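# Stand the lying sand core upright in the mould's print

## Task

Pick up the sand core lying on the board and set it standing in the vacant print of the mould, blade pointing down into the round cavity the way the other core already sits, then release it.

## Robot and tools

Robot: two arms, left_arm and right_arm, each ending in a parallel two-finger gripper. Only the names say left and right. They do not tell you which side of an image an arm appears on.

Frame: every position and orientation is in one scene frame. The origin lies on the table surface midway between the arms. +x points out over the table, +z points up, and left_arm sits on the +y side. Positions are in metres. Orientations are unit quaternions written w first (qw, qx, qy, qz). For each gripper, the fingers extend along its own +z axis and close along its own y axis. The reported end_effector_position is the spot between the finger pads, roughly 1 cm short of the tips. Reported hand positions can be slightly wrong, more so when the arm reaches far.

Row format: both motion tools use a row of 16 numbers. The first 8 belong to left_arm: x, y, z, qw, qx, qy, qz, opening. The next 8 are the same fields for right_arm. All 16 are required even if one arm stays put. x, y, z and the quaternion are an absolute target pose for that gripper in the scene frame, not an offset. Opening runs from -1 (closed) to +1 (fully open, 0.094 m) and is also absolute.

execute_actions(actions): actions is a list of up to 15 actions. Each action is a list of up to 15 rows, and each row lasts one control step of 1/30 s. If an action has fewer than 15 rows, its final row repeats until 15 steps are done. An empty list moves nothing and just returns the current state and images. A target more than 0.6 m from a gripper's current position, along any axis of that gripper, makes that action fail for both arms. If the first action fails this way, or any action is malformed, the whole call is rejected and nothing moves. Each control step clips the commanded pose to 70 mm and 16 degrees from the measured pose, so distant targets can need several actions. After an action, an arm only carries on to its last clipped pose. To keep an orientation fixed, repeat one exact quaternion in every row rather than copying a drifted reported one. For an arm that should stay still, resend its last reported full pose and the opening it should keep.

move(target, speed, blocking): target is one 16-number row as above, an absolute pose per arm. Both grippers travel in straight lines that finish at the same moment, taking 0.5 to 10 s. Anything longer is cut off short at 10 s. speed is in m/s, from 0.002 to 0.5, default 0.25, and rotation is limited to twice that in rad/s. Each opening is applied as the move begins. Paths do not avoid obstacles or the other arm. Grippers lag, can wander off the line and can overshoot the speed near full extension. Faster contact hits harder, and aiming further past a contact presses harder. With blocking=false you get a result after 0.5 s while the arm continues. Until a result reports the move's end, further execute_actions or move calls are refused, so use wait or stop first.

The move result adds a move: line. Its ending can be done, off_target (not close to the pose), moving, held (a check blocked the last step) or fault. It also lists the limits that acted. limits=paced means the commanded pose was clipped. limits=held means a check stopped some steps, and the arm may then jump ahead faster. The result also gives each gripper's distance from its target. If only one arm is named, the other finished normally.

wait(seconds): 0 to 10 s, lets the simulation run with the last commands held. It returns early if a running move finishes. wait(0) checks on a non-blocking move.

stop(): brakes a running move. The arm needs stopping distance, more when fast. The fingers continue.

zoom_image(camera, region): enlarges part of a camera's latest image. region is [x0, y0, x1, y1] in pixels, origin top-left, at most 504 by 504. Cameras: cam_head_left, cam_head_right, cam_high, cam_low (504x504), cam_left_wrist, cam_right_wrist (616x616). Images come in that order.

finished_scene(scene): ends the current scene (give its number) and reports whether the goal was met. It is final, so only call it when the core stands correctly, is released and is stable.

Result lines: the state line shows each arm's gripper position and quaternion. Hand target lines show the pose the controller is now steering toward. grip_measured is the finger opening on the command scale, and the last Joint positions value gives it in metres. Each gripper may read off by about 1 mm. A pose unreachable line names an arm whose command the clearance check altered or blocked. Joint torques are raw drive outputs with offsets and noise, so they are unreliable as contact sensors. FAULT or OVER-TEMPERATURE FAULT lines mean an arm stopped. Joint ranges (rad): waist -2.618 to 3.054, shoulder 0 to 3.142, elbow 0 to 3.142, wrist pitch -1.571 to 1.571, wrist yaw -1.571 to 1.571, wrist roll -2.094 to 2.094.

Gripping: to hold the core, command an opening below grip_measured. About 0.03 below grips firmly, and smaller gaps grip more gently. Pad force peaks around 50 to 62 N, and it spikes briefly on first contact. Motions often end a centimetre or more low, so approach from above and check with images. Holding loads heats motors: warnings start at 75 °C, 90 °C stops the arm for 10 s, and at 100 °C the arm goes limp and drops.

Avoid: dropping or knocking anything off the table, which fails the task. Also avoid arm-to-arm collisions, slamming into the mould and pressing hard. Occasional outside tugs or pushes may disturb held or loose parts. Faster, smoother work with less effort is better.

Each tool is called after "Emit:" as name(argument=value, ...) on one line, values as JSON.

## Session

Emit:
execute_actions(actions=[])

Scene clock: 0.00 s.
left_arm: end_effector_position=(+0.0959, +0.5845, +0.1545) grip_measured=+1.000 end_effector_quat_wxyz=(-0.297, +0.936, -0.189, +0.028) | right_arm: end_effector_position=(+0.5885, -0.2575, +0.1944) grip_measured=+1.000 end_effector_quat_wxyz=(-0.078, +0.608, -0.592, +0.523)
Joint positions: left_arm=[ 1.16   0.999  0.833 -0.813 -0.137 -1.666  0.094] | right_arm=[ 0.207  2.117  1.76  -0.282  0.739 -1.758  0.094]
Joint velocities: left_arm=[ 0.007 -0.007 -0.007 -0.037  0.051 -0.037  0.   ] | right_arm=[-0.002  0.012 -0.022  0.037  0.066 -0.022  0.   ]
Joint torques (N m, as the arm reports them, + toward a larger angle): no reading
Hand target (left_arm): +0.095, +0.586, +0.159; -0.303, +0.934, -0.189, +0.027
Hand target (right_arm): +0.589, -0.258, +0.210; -0.090, +0.596, -0.595, +0.532

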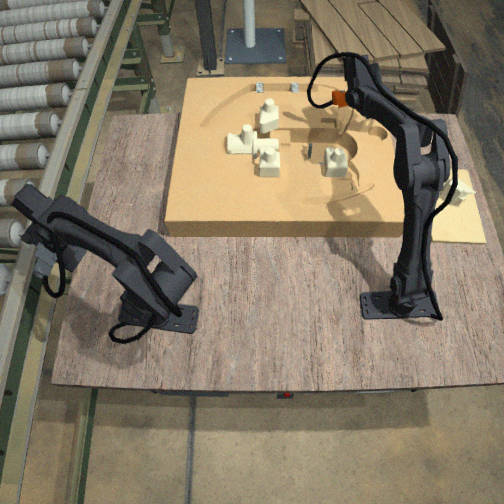

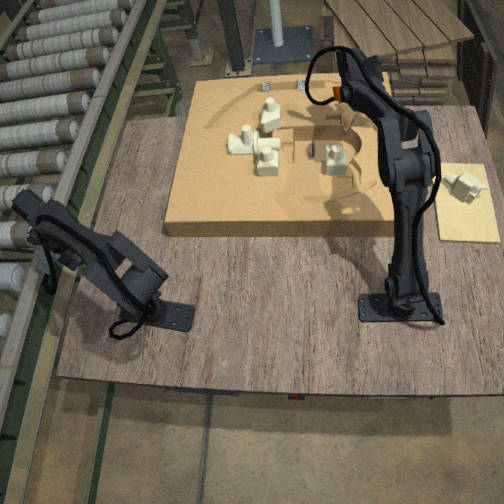

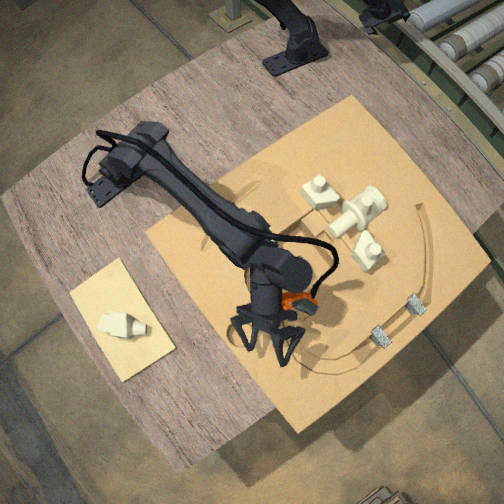

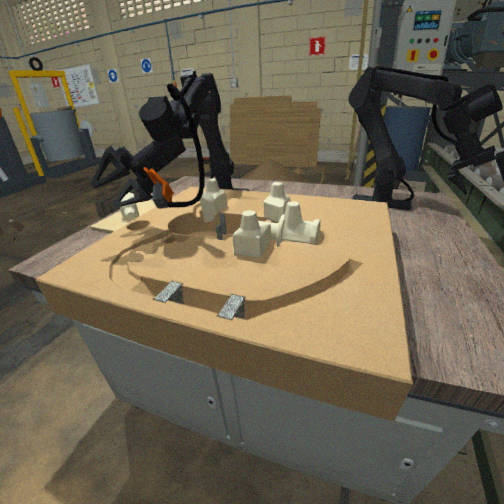

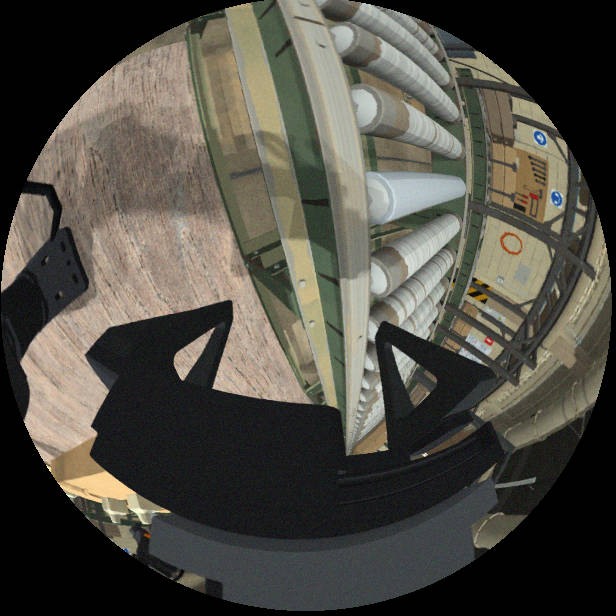

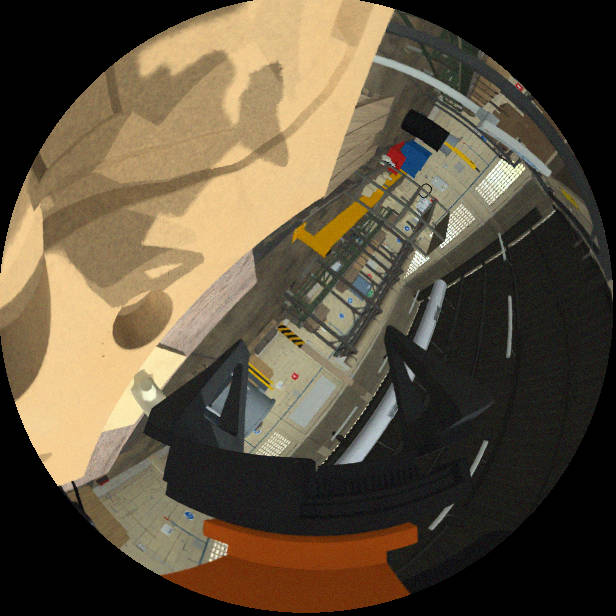

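Emit:
move(target=[0.095,0.586,0.159,-0.303,0.934,-0.189,0.027,1, 0.5,-0.28,0.3,-0.09,0.596,-0.595,0.532,1])

Emit:
move(target=[0.095,0.586,0.159,-0.303,0.934,-0.189,0.027,1, 0.2,-0.4,0.28,0,1,0,0,1], speed=0.3)

Scene clock: 4.67 s.
left_arm: end_effector_position=(+0.0959, +0.5845, +0.1545) grip_measured=+1.000 end_effector_quat_wxyz=(-0.297, +0.936, -0.189, +0.028) | right_arm: end_effector_position=(+0.5041, -0.2765, +0.3005) grip_measured=+1.000 end_effector_quat_wxyz=(-0.093, +0.597, -0.593, +0.532)
Joint positions: left_arm=[ 1.16   0.999  0.833 -0.813 -0.137 -1.666  0.094] | right_arm=[ 0.207  1.748  1.65  -0.5    0.737 -1.758  0.094]
Joint velocities: left_arm=[ 0.002 -0.012 -0.002  0.095 -0.007  0.022  0.   ] | right_arm=[ 0.017 -0.007 -0.007 -0.081  0.095 -0.022  0.   ]
Joint torques (N m, as the arm reports them, + toward a larger angle): left_arm=[ 0.31 -2.54  5.79  1.27 -0.1   0.05] | right_arm=[-0.37 -8.91  5.77  1.64  0.26 -0.02]
Hand target (left_arm): +0.095, +0.586, +0.159; -0.303, +0.934, -0.189, +0.027
Hand target (right_arm): +0.501, -0.279, +0.301; -0.090, +0.596, -0.595, +0.532
Off the commanded pose (left_arm): 0.005 m, 1 deg.
Off the commanded pose (right_arm): 0.005 m, 0 deg.
move: done

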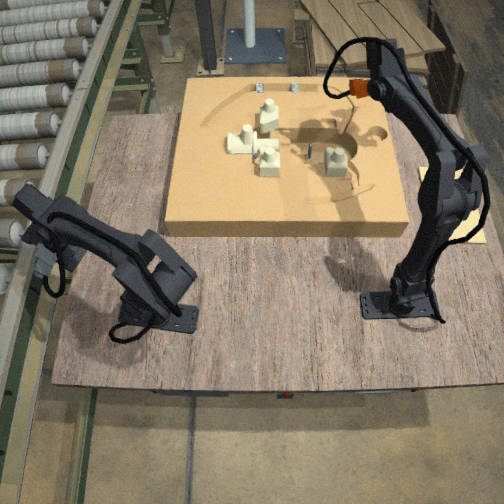

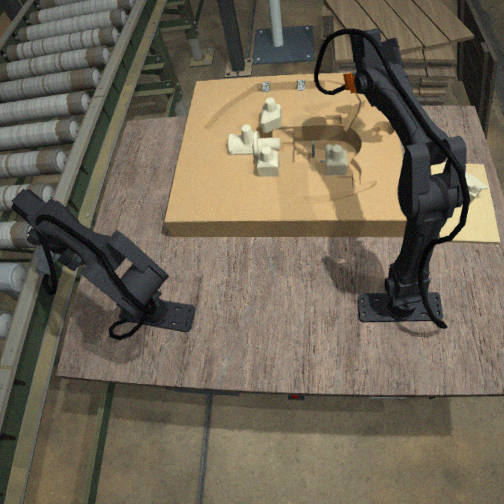

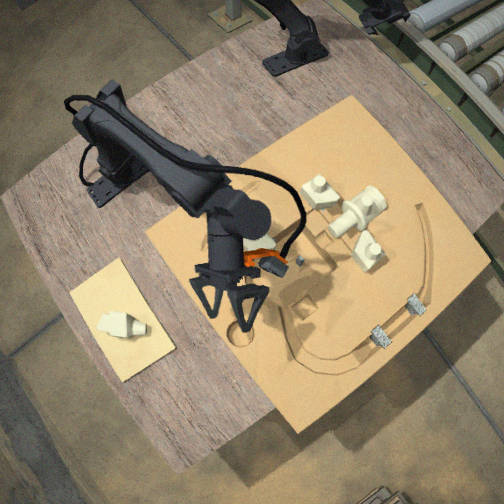

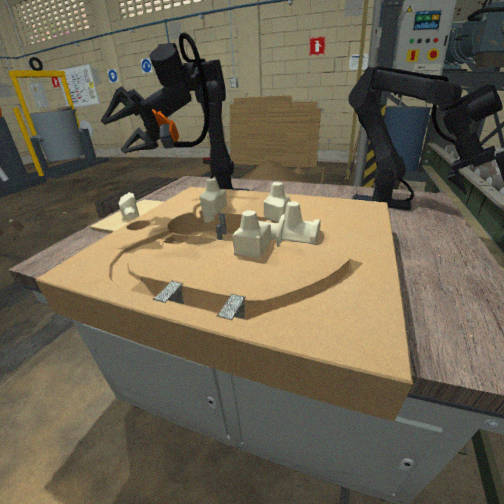

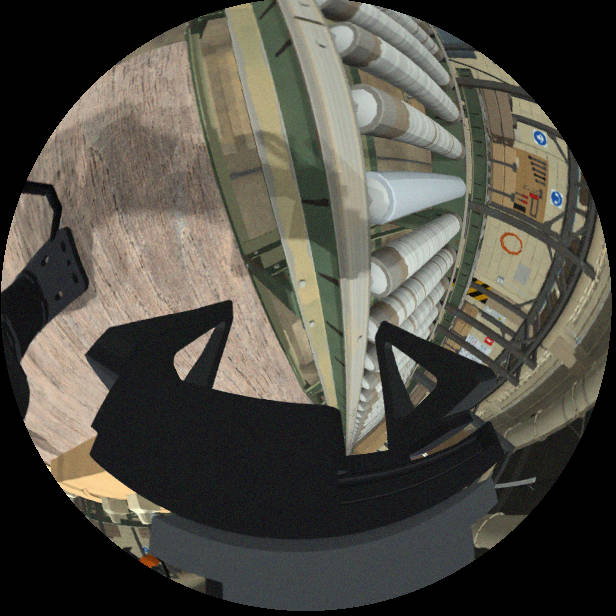

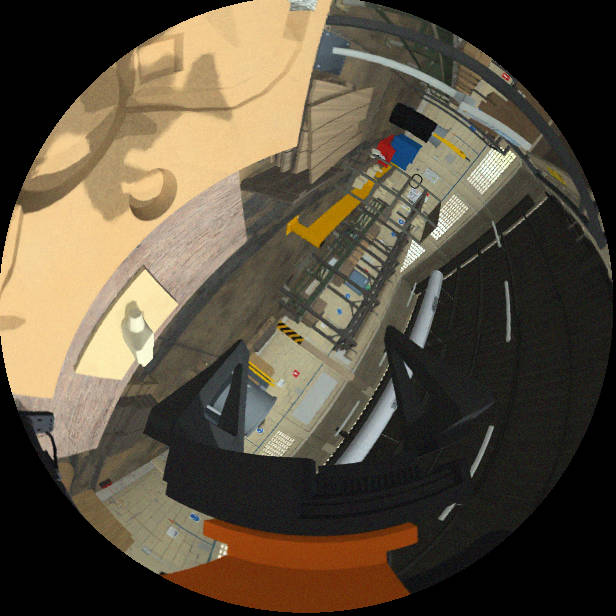

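Scene clock: 9.60 s.
left_arm: end_effector_position=(+0.0959, +0.5845, +0.1545) grip_measured=+1.000 end_effector_quat_wxyz=(-0.297, +0.936, -0.189, +0.028) | right_arm: end_effector_position=(+0.2066, -0.3985, +0.2762) grip_measured=+1.000 end_effector_quat_wxyz=(+0.285, +0.773, -0.506, +0.256)
Joint positions: left_arm=[ 1.16   0.999  0.833 -0.813 -0.137 -1.666  0.094] | right_arm=[-0.057  1.253  1.429 -1.558  0.767 -2.098  0.094]
Joint velocities: left_arm=[-0.012  0.007  0.022 -0.037 -0.007  0.022  0.   ] | right_arm=[ 0.017  0.002 -0.007  0.022  0.022 -0.037  0.   ]
Joint torques (N m, as the arm reports them, + toward a larger angle): left_arm=[ 0.31 -2.52  5.78  1.23 -0.1   0.06] | right_arm=[ 0.65 -4.92  4.31  0.62  0.58 -0.1 ]
Hand target (left_arm): +0.095, +0.586, +0.159; -0.303, +0.934, -0.189, +0.027
Hand target (right_arm): +0.199, -0.399, +0.281; +0.290, +0.772, -0.500, +0.265
Off the commanded pose (left_arm): 0.005 m, 1 deg.
Off the commanded pose (right_arm): 0.008 m, 79 deg; orientation clipped at the last step of the last action.
joint sent to its limit (right arm) — the command would take joint 4 (wrist pitch) past its lower limit and joint 6 (wrist roll) past its lower limit, so those joints were sent only as far as their limits.
move: off_target (right_arm); limits=paced

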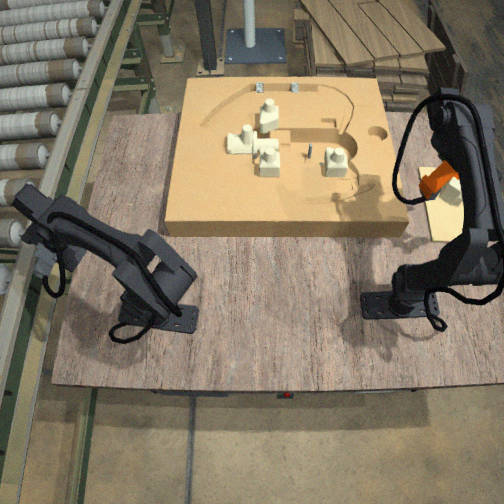

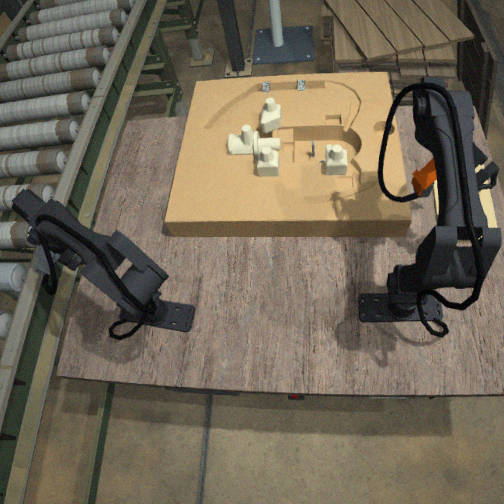

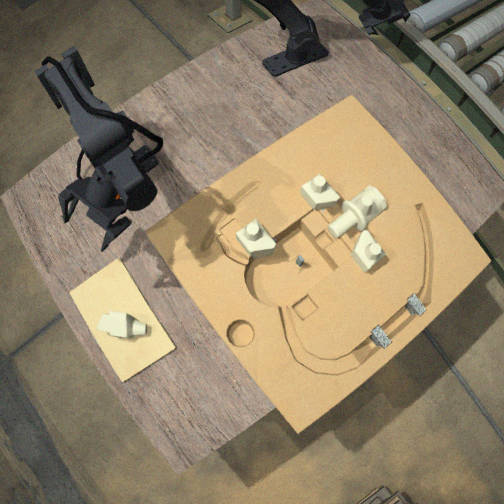

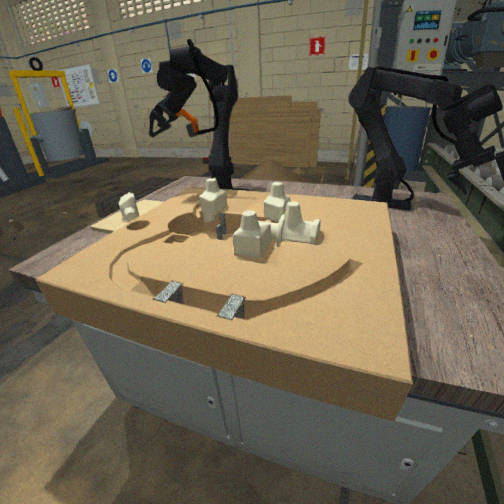

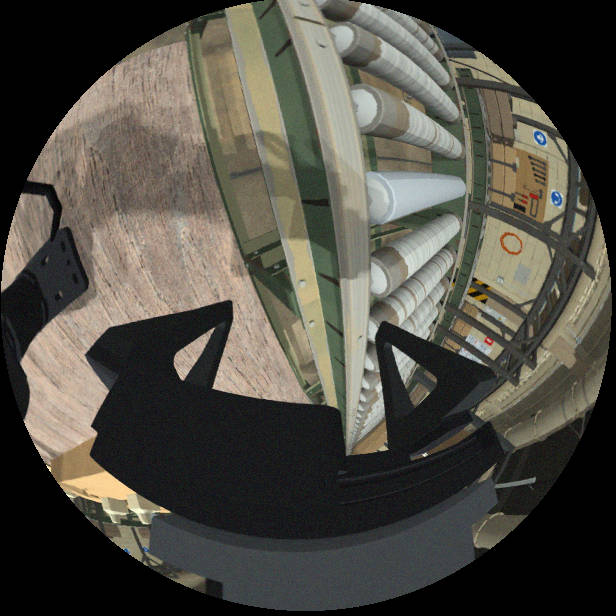

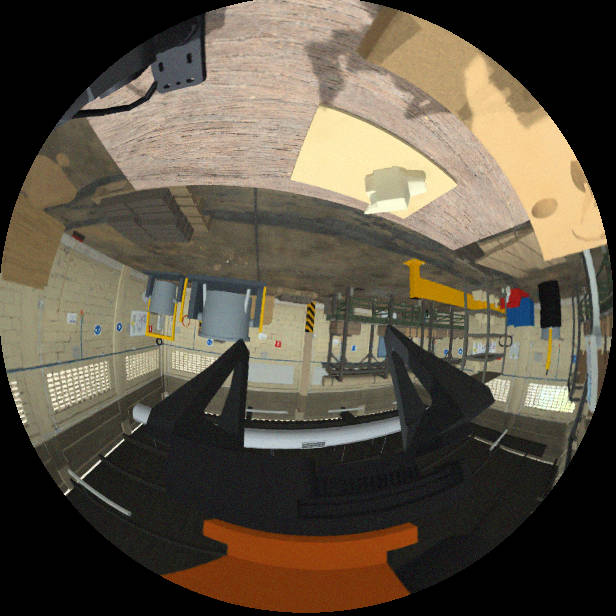

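Emit:
zoom_image(camera="cam_high", region=[60,250,200,390])

Emit:
zoom_image(camera="cam_high", region=[200,160,400,360])

Emit:
zoom_image(camera="cam_low", region=[90,160,270,270])

Emit:
zoom_image(camera="cam_right_wrist", region=[320,120,480,250])

Emit:
zoom_image(camera="cam_head_left", region=[220,80,420,240])

Region (60, 250, 200, 390) of cam_high's 504x504 image, scaled by 3.600, with more detail than that image has.

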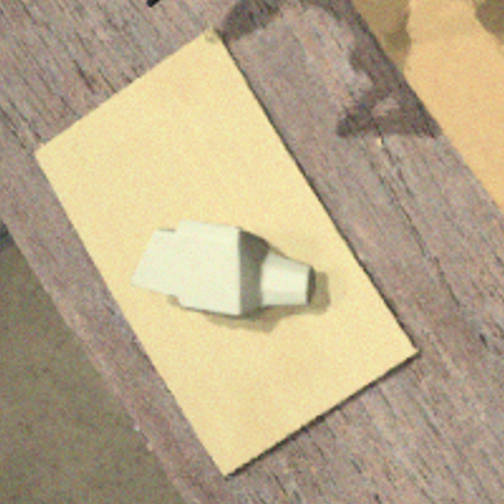

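Region (200, 160, 400, 360) of cam_high's 504x504 image, scaled by 2.520, with more detail than that image has.

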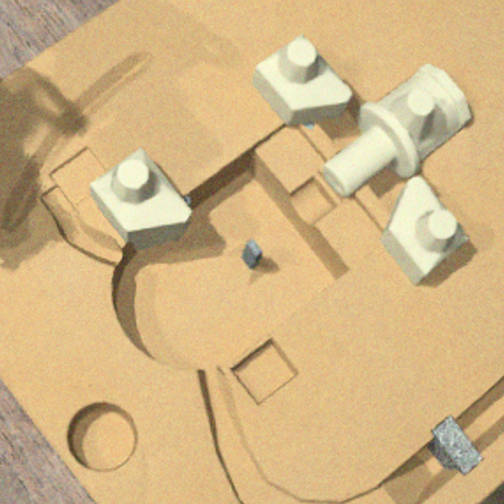

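Region (90, 160, 270, 270) of cam_low's 504x504 image, scaled by 2.800, with more detail than that image has.

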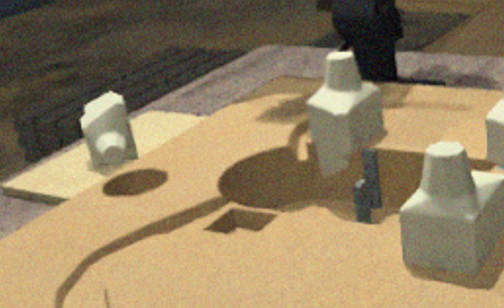

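Region (320, 120, 480, 250) of cam_right_wrist's 616x616 image, scaled by 3.150, with more detail than that image has; it fills the top 410 rows of this view, and the rest is white.

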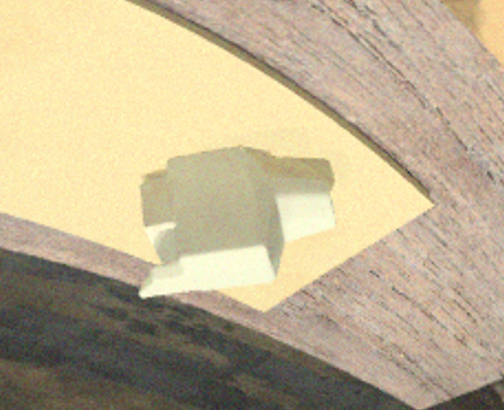

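Region (220, 80, 420, 240) of cam_head_left's 504x504 image, scaled by 2.520, with more detail than that image has; it fills the top 403 rows of this view, and the rest is white.

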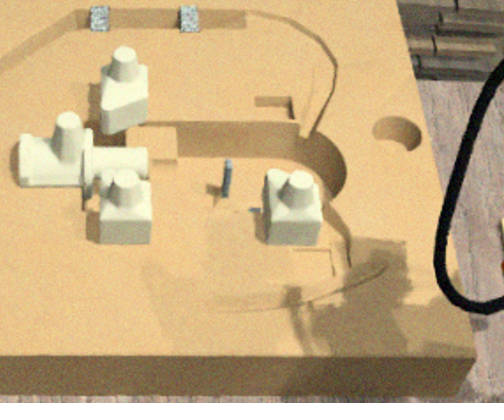

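Emit:
move(target=[0.095,0.586,0.159,-0.303,0.934,-0.189,0.027,1, 0.31,-0.47,0.2,0,-0.446,0.895,0,1], speed=0.3)

Scene clock: 44.73 s.
left_arm: end_effector_position=(+0.0959, +0.5845, +0.1545) grip_measured=+1.000 end_effector_quat_wxyz=(-0.297, +0.936, -0.189, +0.028) | right_arm: end_effector_position=(+0.3058, -0.4694, +0.1923) grip_measured=+1.000 end_effector_quat_wxyz=(+0.010, -0.455, +0.890, -0.029)
Joint positions: left_arm=[ 1.16   0.999  0.833 -0.813 -0.137 -1.666  0.094] | right_arm=[-0.608  1.895  1.942 -1.558  0.009 -1.536  0.094]
Joint velocities: left_arm=[-0.007  0.002 -0.002 -0.051  0.022 -0.051  0.   ] | right_arm=[ 0.002  0.007 -0.007  0.051  0.007 -0.066  0.   ]
Joint torques (N m, as the arm reports them, + toward a larger angle): left_arm=[ 0.37 -2.49  5.8   1.27 -0.11  0.01] | right_arm=[-0.62 -7.86  7.64  0.4  -0.19  0.05]
Hand target (left_arm): +0.095, +0.586, +0.159; -0.303, +0.934, -0.189, +0.027
Hand target (right_arm): +0.310, -0.471, +0.200; +0.024, -0.447, +0.894, -0.034
Off the commanded pose (left_arm): 0.005 m, 1 deg.
Off the commanded pose (right_arm): 0.009 m, 4 deg.
joint sent to its limit (right arm) — the command would take joint 4 (wrist pitch) past its lower limit, so that joint was sent only as far as its limit.
move: off_target (right_arm)

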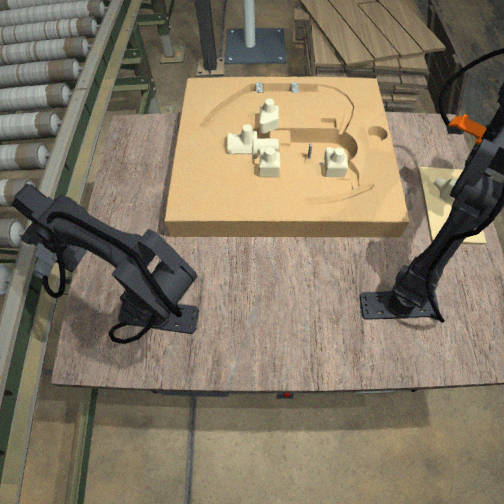

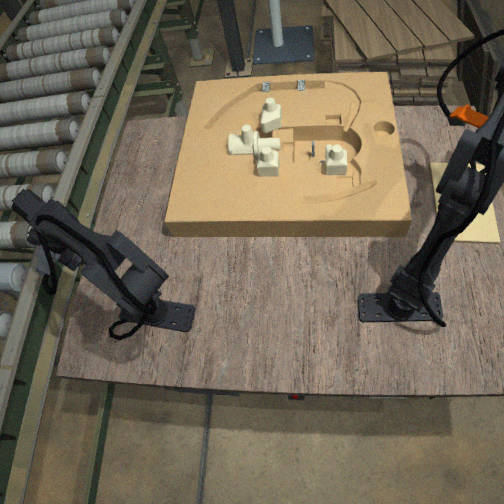

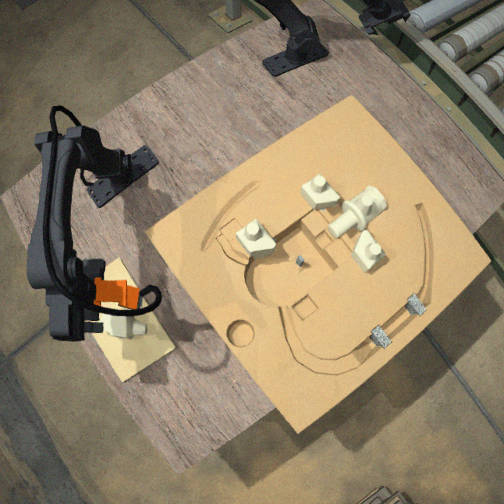

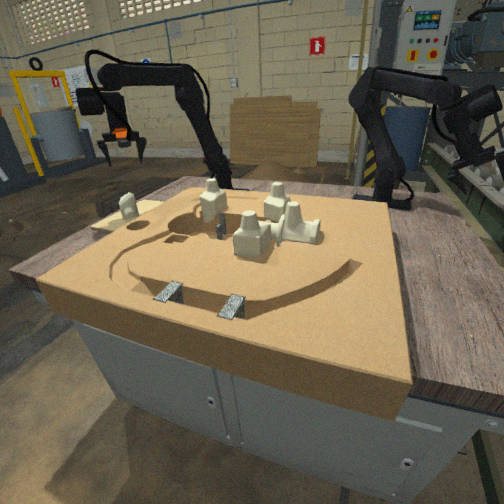

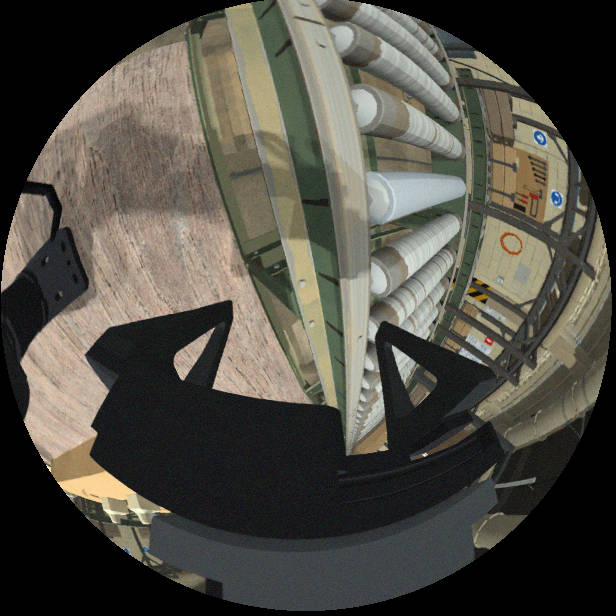

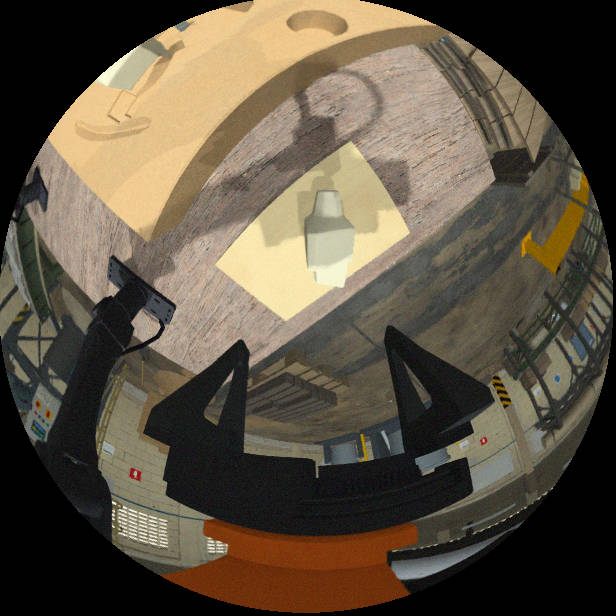

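Emit:
move(target=[0.095,0.586,0.159,-0.303,0.934,-0.189,0.027,1, 0.325,-0.48,0.115,0,-0.446,0.895,0,1])

Scene clock: 49.20 s.
left_arm: end_effector_position=(+0.0959, +0.5845, +0.1545) grip_measured=+1.000 end_effector_quat_wxyz=(-0.297, +0.936, -0.189, +0.028) | right_arm: end_effector_position=(+0.3226, -0.4800, +0.1109) grip_measured=+1.000 end_effector_quat_wxyz=(-0.007, -0.450, +0.893, +0.006)
Joint positions: left_arm=[ 1.16   0.999  0.833 -0.813 -0.137 -1.666  0.094] | right_arm=[-0.608  2.013  1.781 -1.357  0.007 -1.524  0.094]
Joint velocities: left_arm=[ 0.007 -0.002  0.017 -0.066  0.022  0.007  0.   ] | right_arm=[ 0.017  0.002  0.012  0.022 -0.051  0.051  0.   ]
Joint torques (N m, as the arm reports them, + toward a larger angle): left_arm=[ 0.24 -2.5   5.85  1.22 -0.09  0.04] | right_arm=[ -0.09 -10.39   5.24   0.4   -0.09   0.06]
Hand target (left_arm): +0.095, +0.586, +0.159; -0.303, +0.934, -0.189, +0.027
Hand target (right_arm): +0.324, -0.480, +0.115; +0.000, -0.446, +0.895, +0.000
Off the commanded pose (left_arm): 0.005 m, 1 deg.
Off the commanded pose (right_arm): 0.005 m, 1 deg.
move: done

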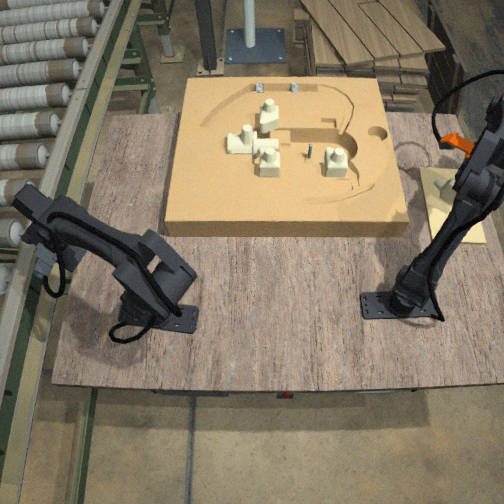

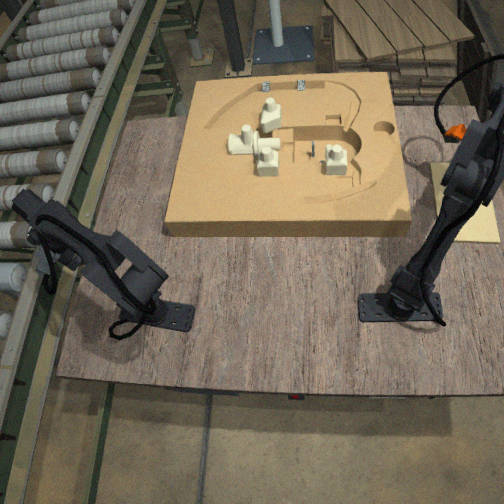

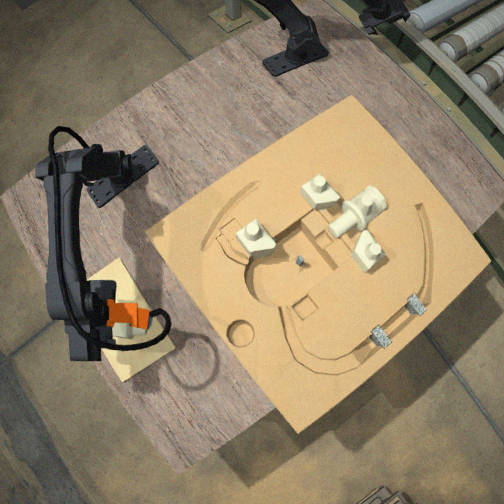

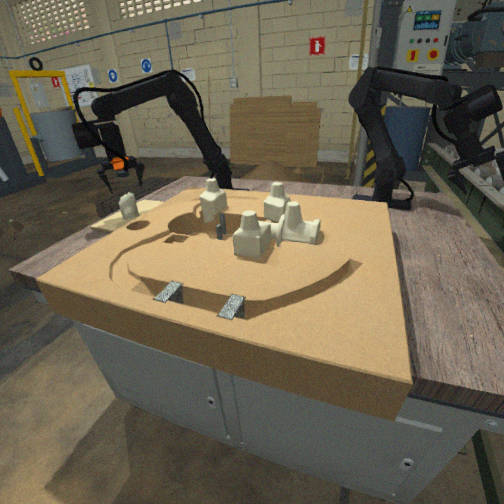

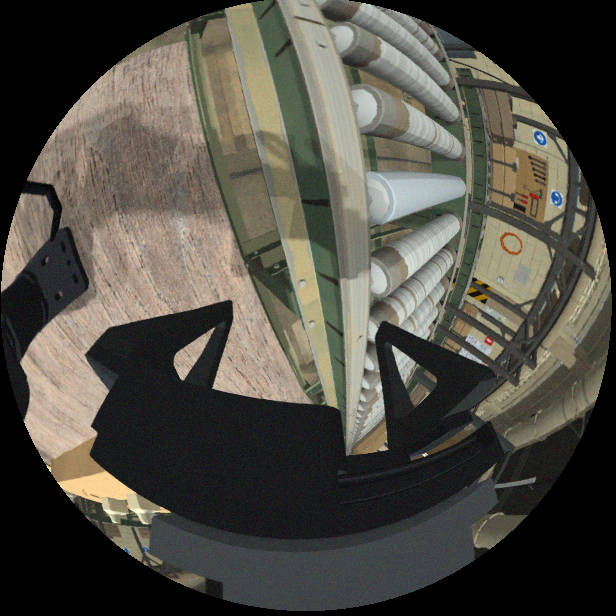

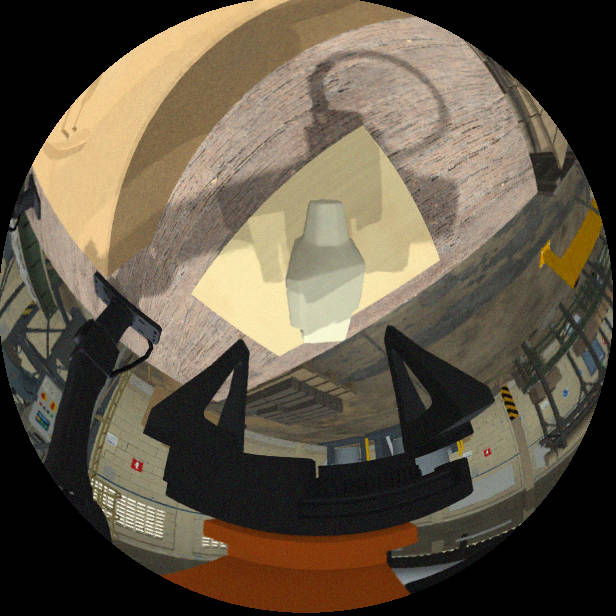

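Emit:
move(target=[0.095,0.586,0.159,-0.303,0.934,-0.189,0.027,1, 0.338,-0.473,0.11,-0.269,-0.425,0.854,-0.134,1])

Emit:
move(target=[0.095,0.586,0.159,-0.303,0.934,-0.189,0.027,1, 0.338,-0.473,0.06,-0.269,-0.425,0.854,-0.134,1], speed=0.1)

Scene clock: 78.23 s.
left_arm: end_effector_position=(+0.0959, +0.5845, +0.1545) grip_measured=+1.000 end_effector_quat_wxyz=(-0.297, +0.936, -0.189, +0.028) | right_arm: end_effector_position=(+0.3324, -0.4704, +0.1018) grip_measured=+1.000 end_effector_quat_wxyz=(-0.273, -0.429, +0.853, -0.119)
Joint positions: left_arm=[ 1.16   0.999  0.833 -0.813 -0.137 -1.666  0.094] | right_arm=[-0.328  2.204  1.904 -1.524  0.556 -1.171  0.094]
Joint velocities: left_arm=[ 0.007  0.017 -0.002 -0.037 -0.037 -0.007  0.   ] | right_arm=[-0.012  0.007  0.002 -0.007 -0.066  0.007  0.   ]
Joint torques (N m, as the arm reports them, + toward a larger angle): left_arm=[ 0.37 -2.54  5.83  1.24 -0.11  0.04] | right_arm=[  0.13 -10.11   7.32  -0.19   0.45   0.07]
Hand target (left_arm): +0.095, +0.586, +0.159; -0.303, +0.934, -0.189, +0.027
Hand target (right_arm): +0.337, -0.473, +0.109; -0.272, -0.424, +0.854, -0.130
Off the commanded pose (left_arm): 0.005 m, 1 deg.
Off the commanded pose (right_arm): 0.010 m, 2 deg.
move: done

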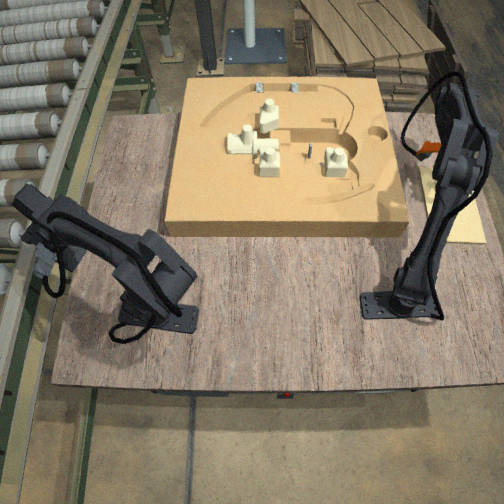

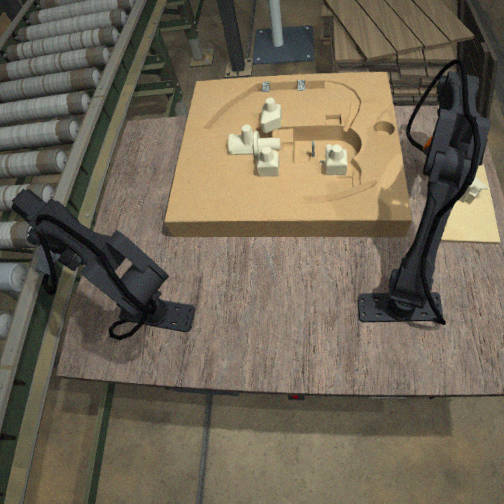

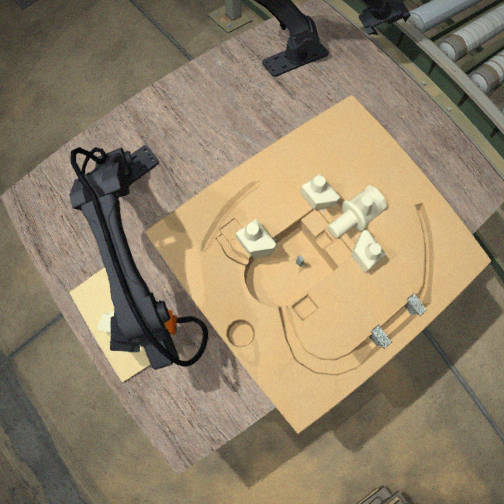

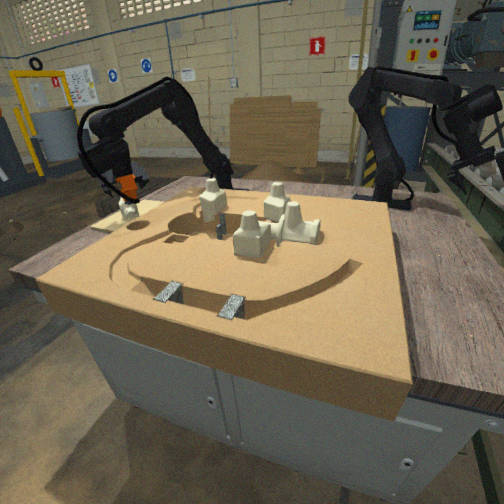

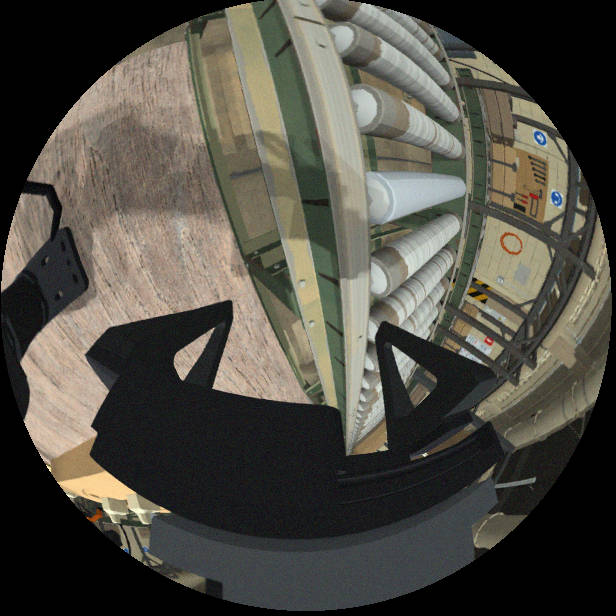

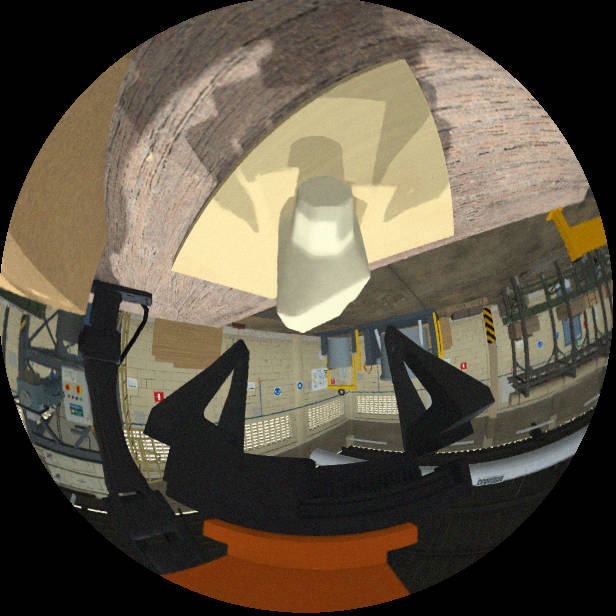

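Scene clock: 79.20 s.
left_arm: end_effector_position=(+0.0959, +0.5845, +0.1545) grip_measured=+1.000 end_effector_quat_wxyz=(-0.297, +0.936, -0.189, +0.028) | right_arm: end_effector_position=(+0.3379, -0.4726, +0.0608) grip_measured=+1.000 end_effector_quat_wxyz=(-0.266, -0.427, +0.855, -0.128)
Joint positions: left_arm=[ 1.16   0.999  0.833 -0.813 -0.137 -1.666  0.094] | right_arm=[-0.328  2.229  1.785 -1.355  0.559 -1.171  0.094]
Joint velocities: left_arm=[-0.012  0.012 -0.002 -0.037  0.037 -0.066  0.   ] | right_arm=[-0.007 -0.012  0.007 -0.022  0.037  0.007  0.   ]
Joint torques (N m, as the arm reports them, + toward a larger angle): left_arm=[ 0.33 -2.49  5.79  1.24 -0.1   0.03] | right_arm=[  0.25 -10.71   4.36   0.04   0.44   0.04]
Hand target (left_arm): +0.095, +0.586, +0.159; -0.303, +0.934, -0.189, +0.027
Hand target (right_arm): +0.338, -0.473, +0.060; -0.269, -0.425, +0.854, -0.134
Off the commanded pose (left_arm): 0.005 m, 1 deg.
Off the commanded pose (right_arm): 0.001 m, 1 deg.
move: done

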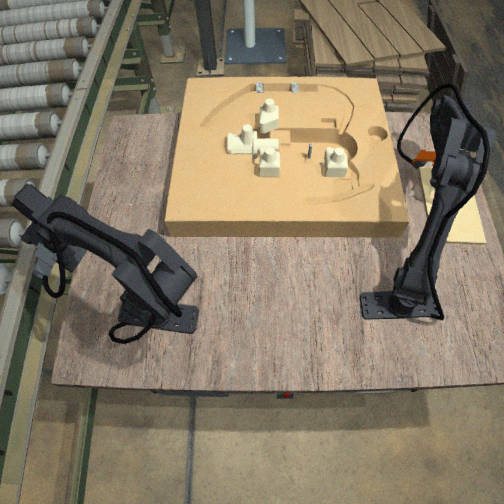

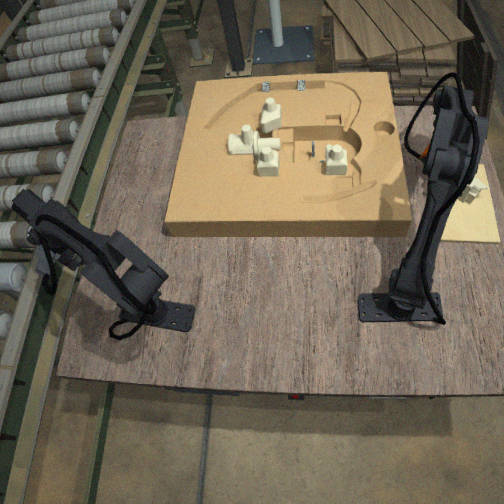

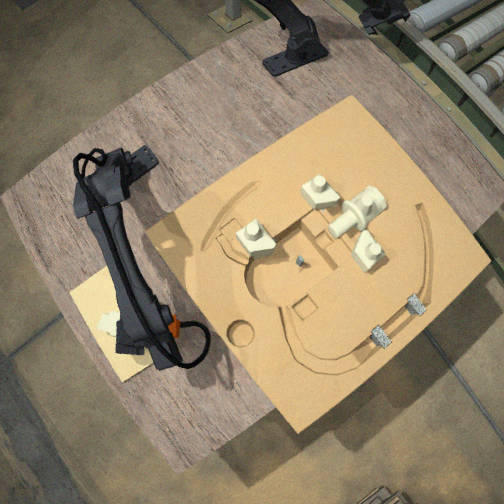

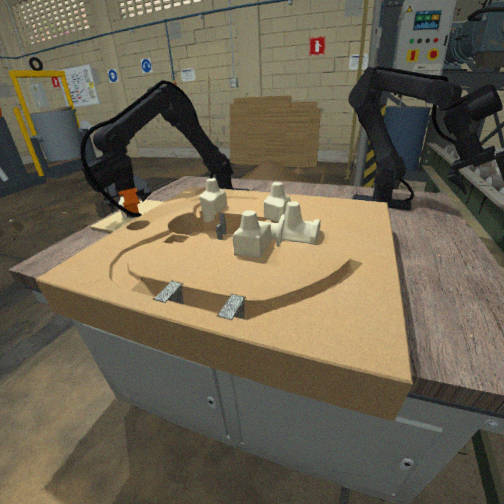

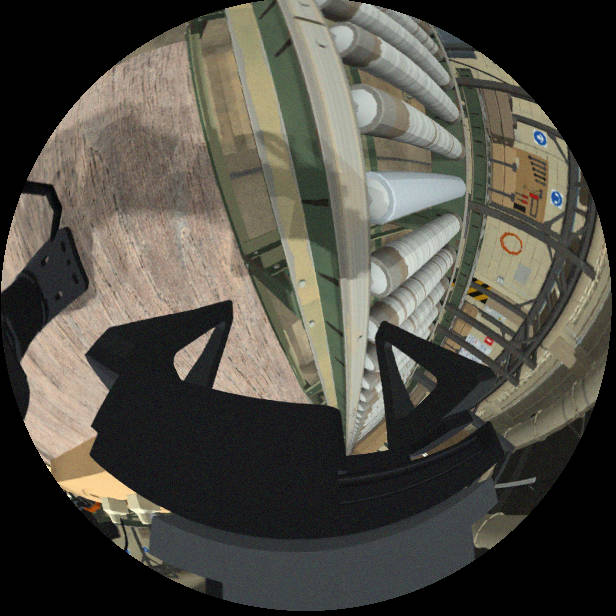

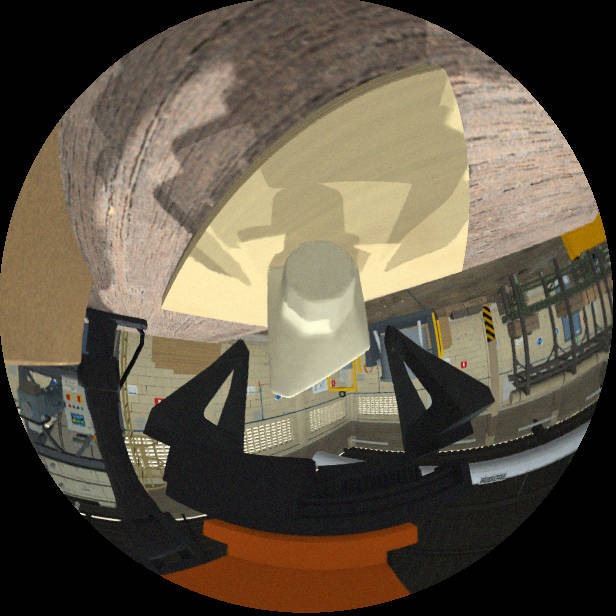

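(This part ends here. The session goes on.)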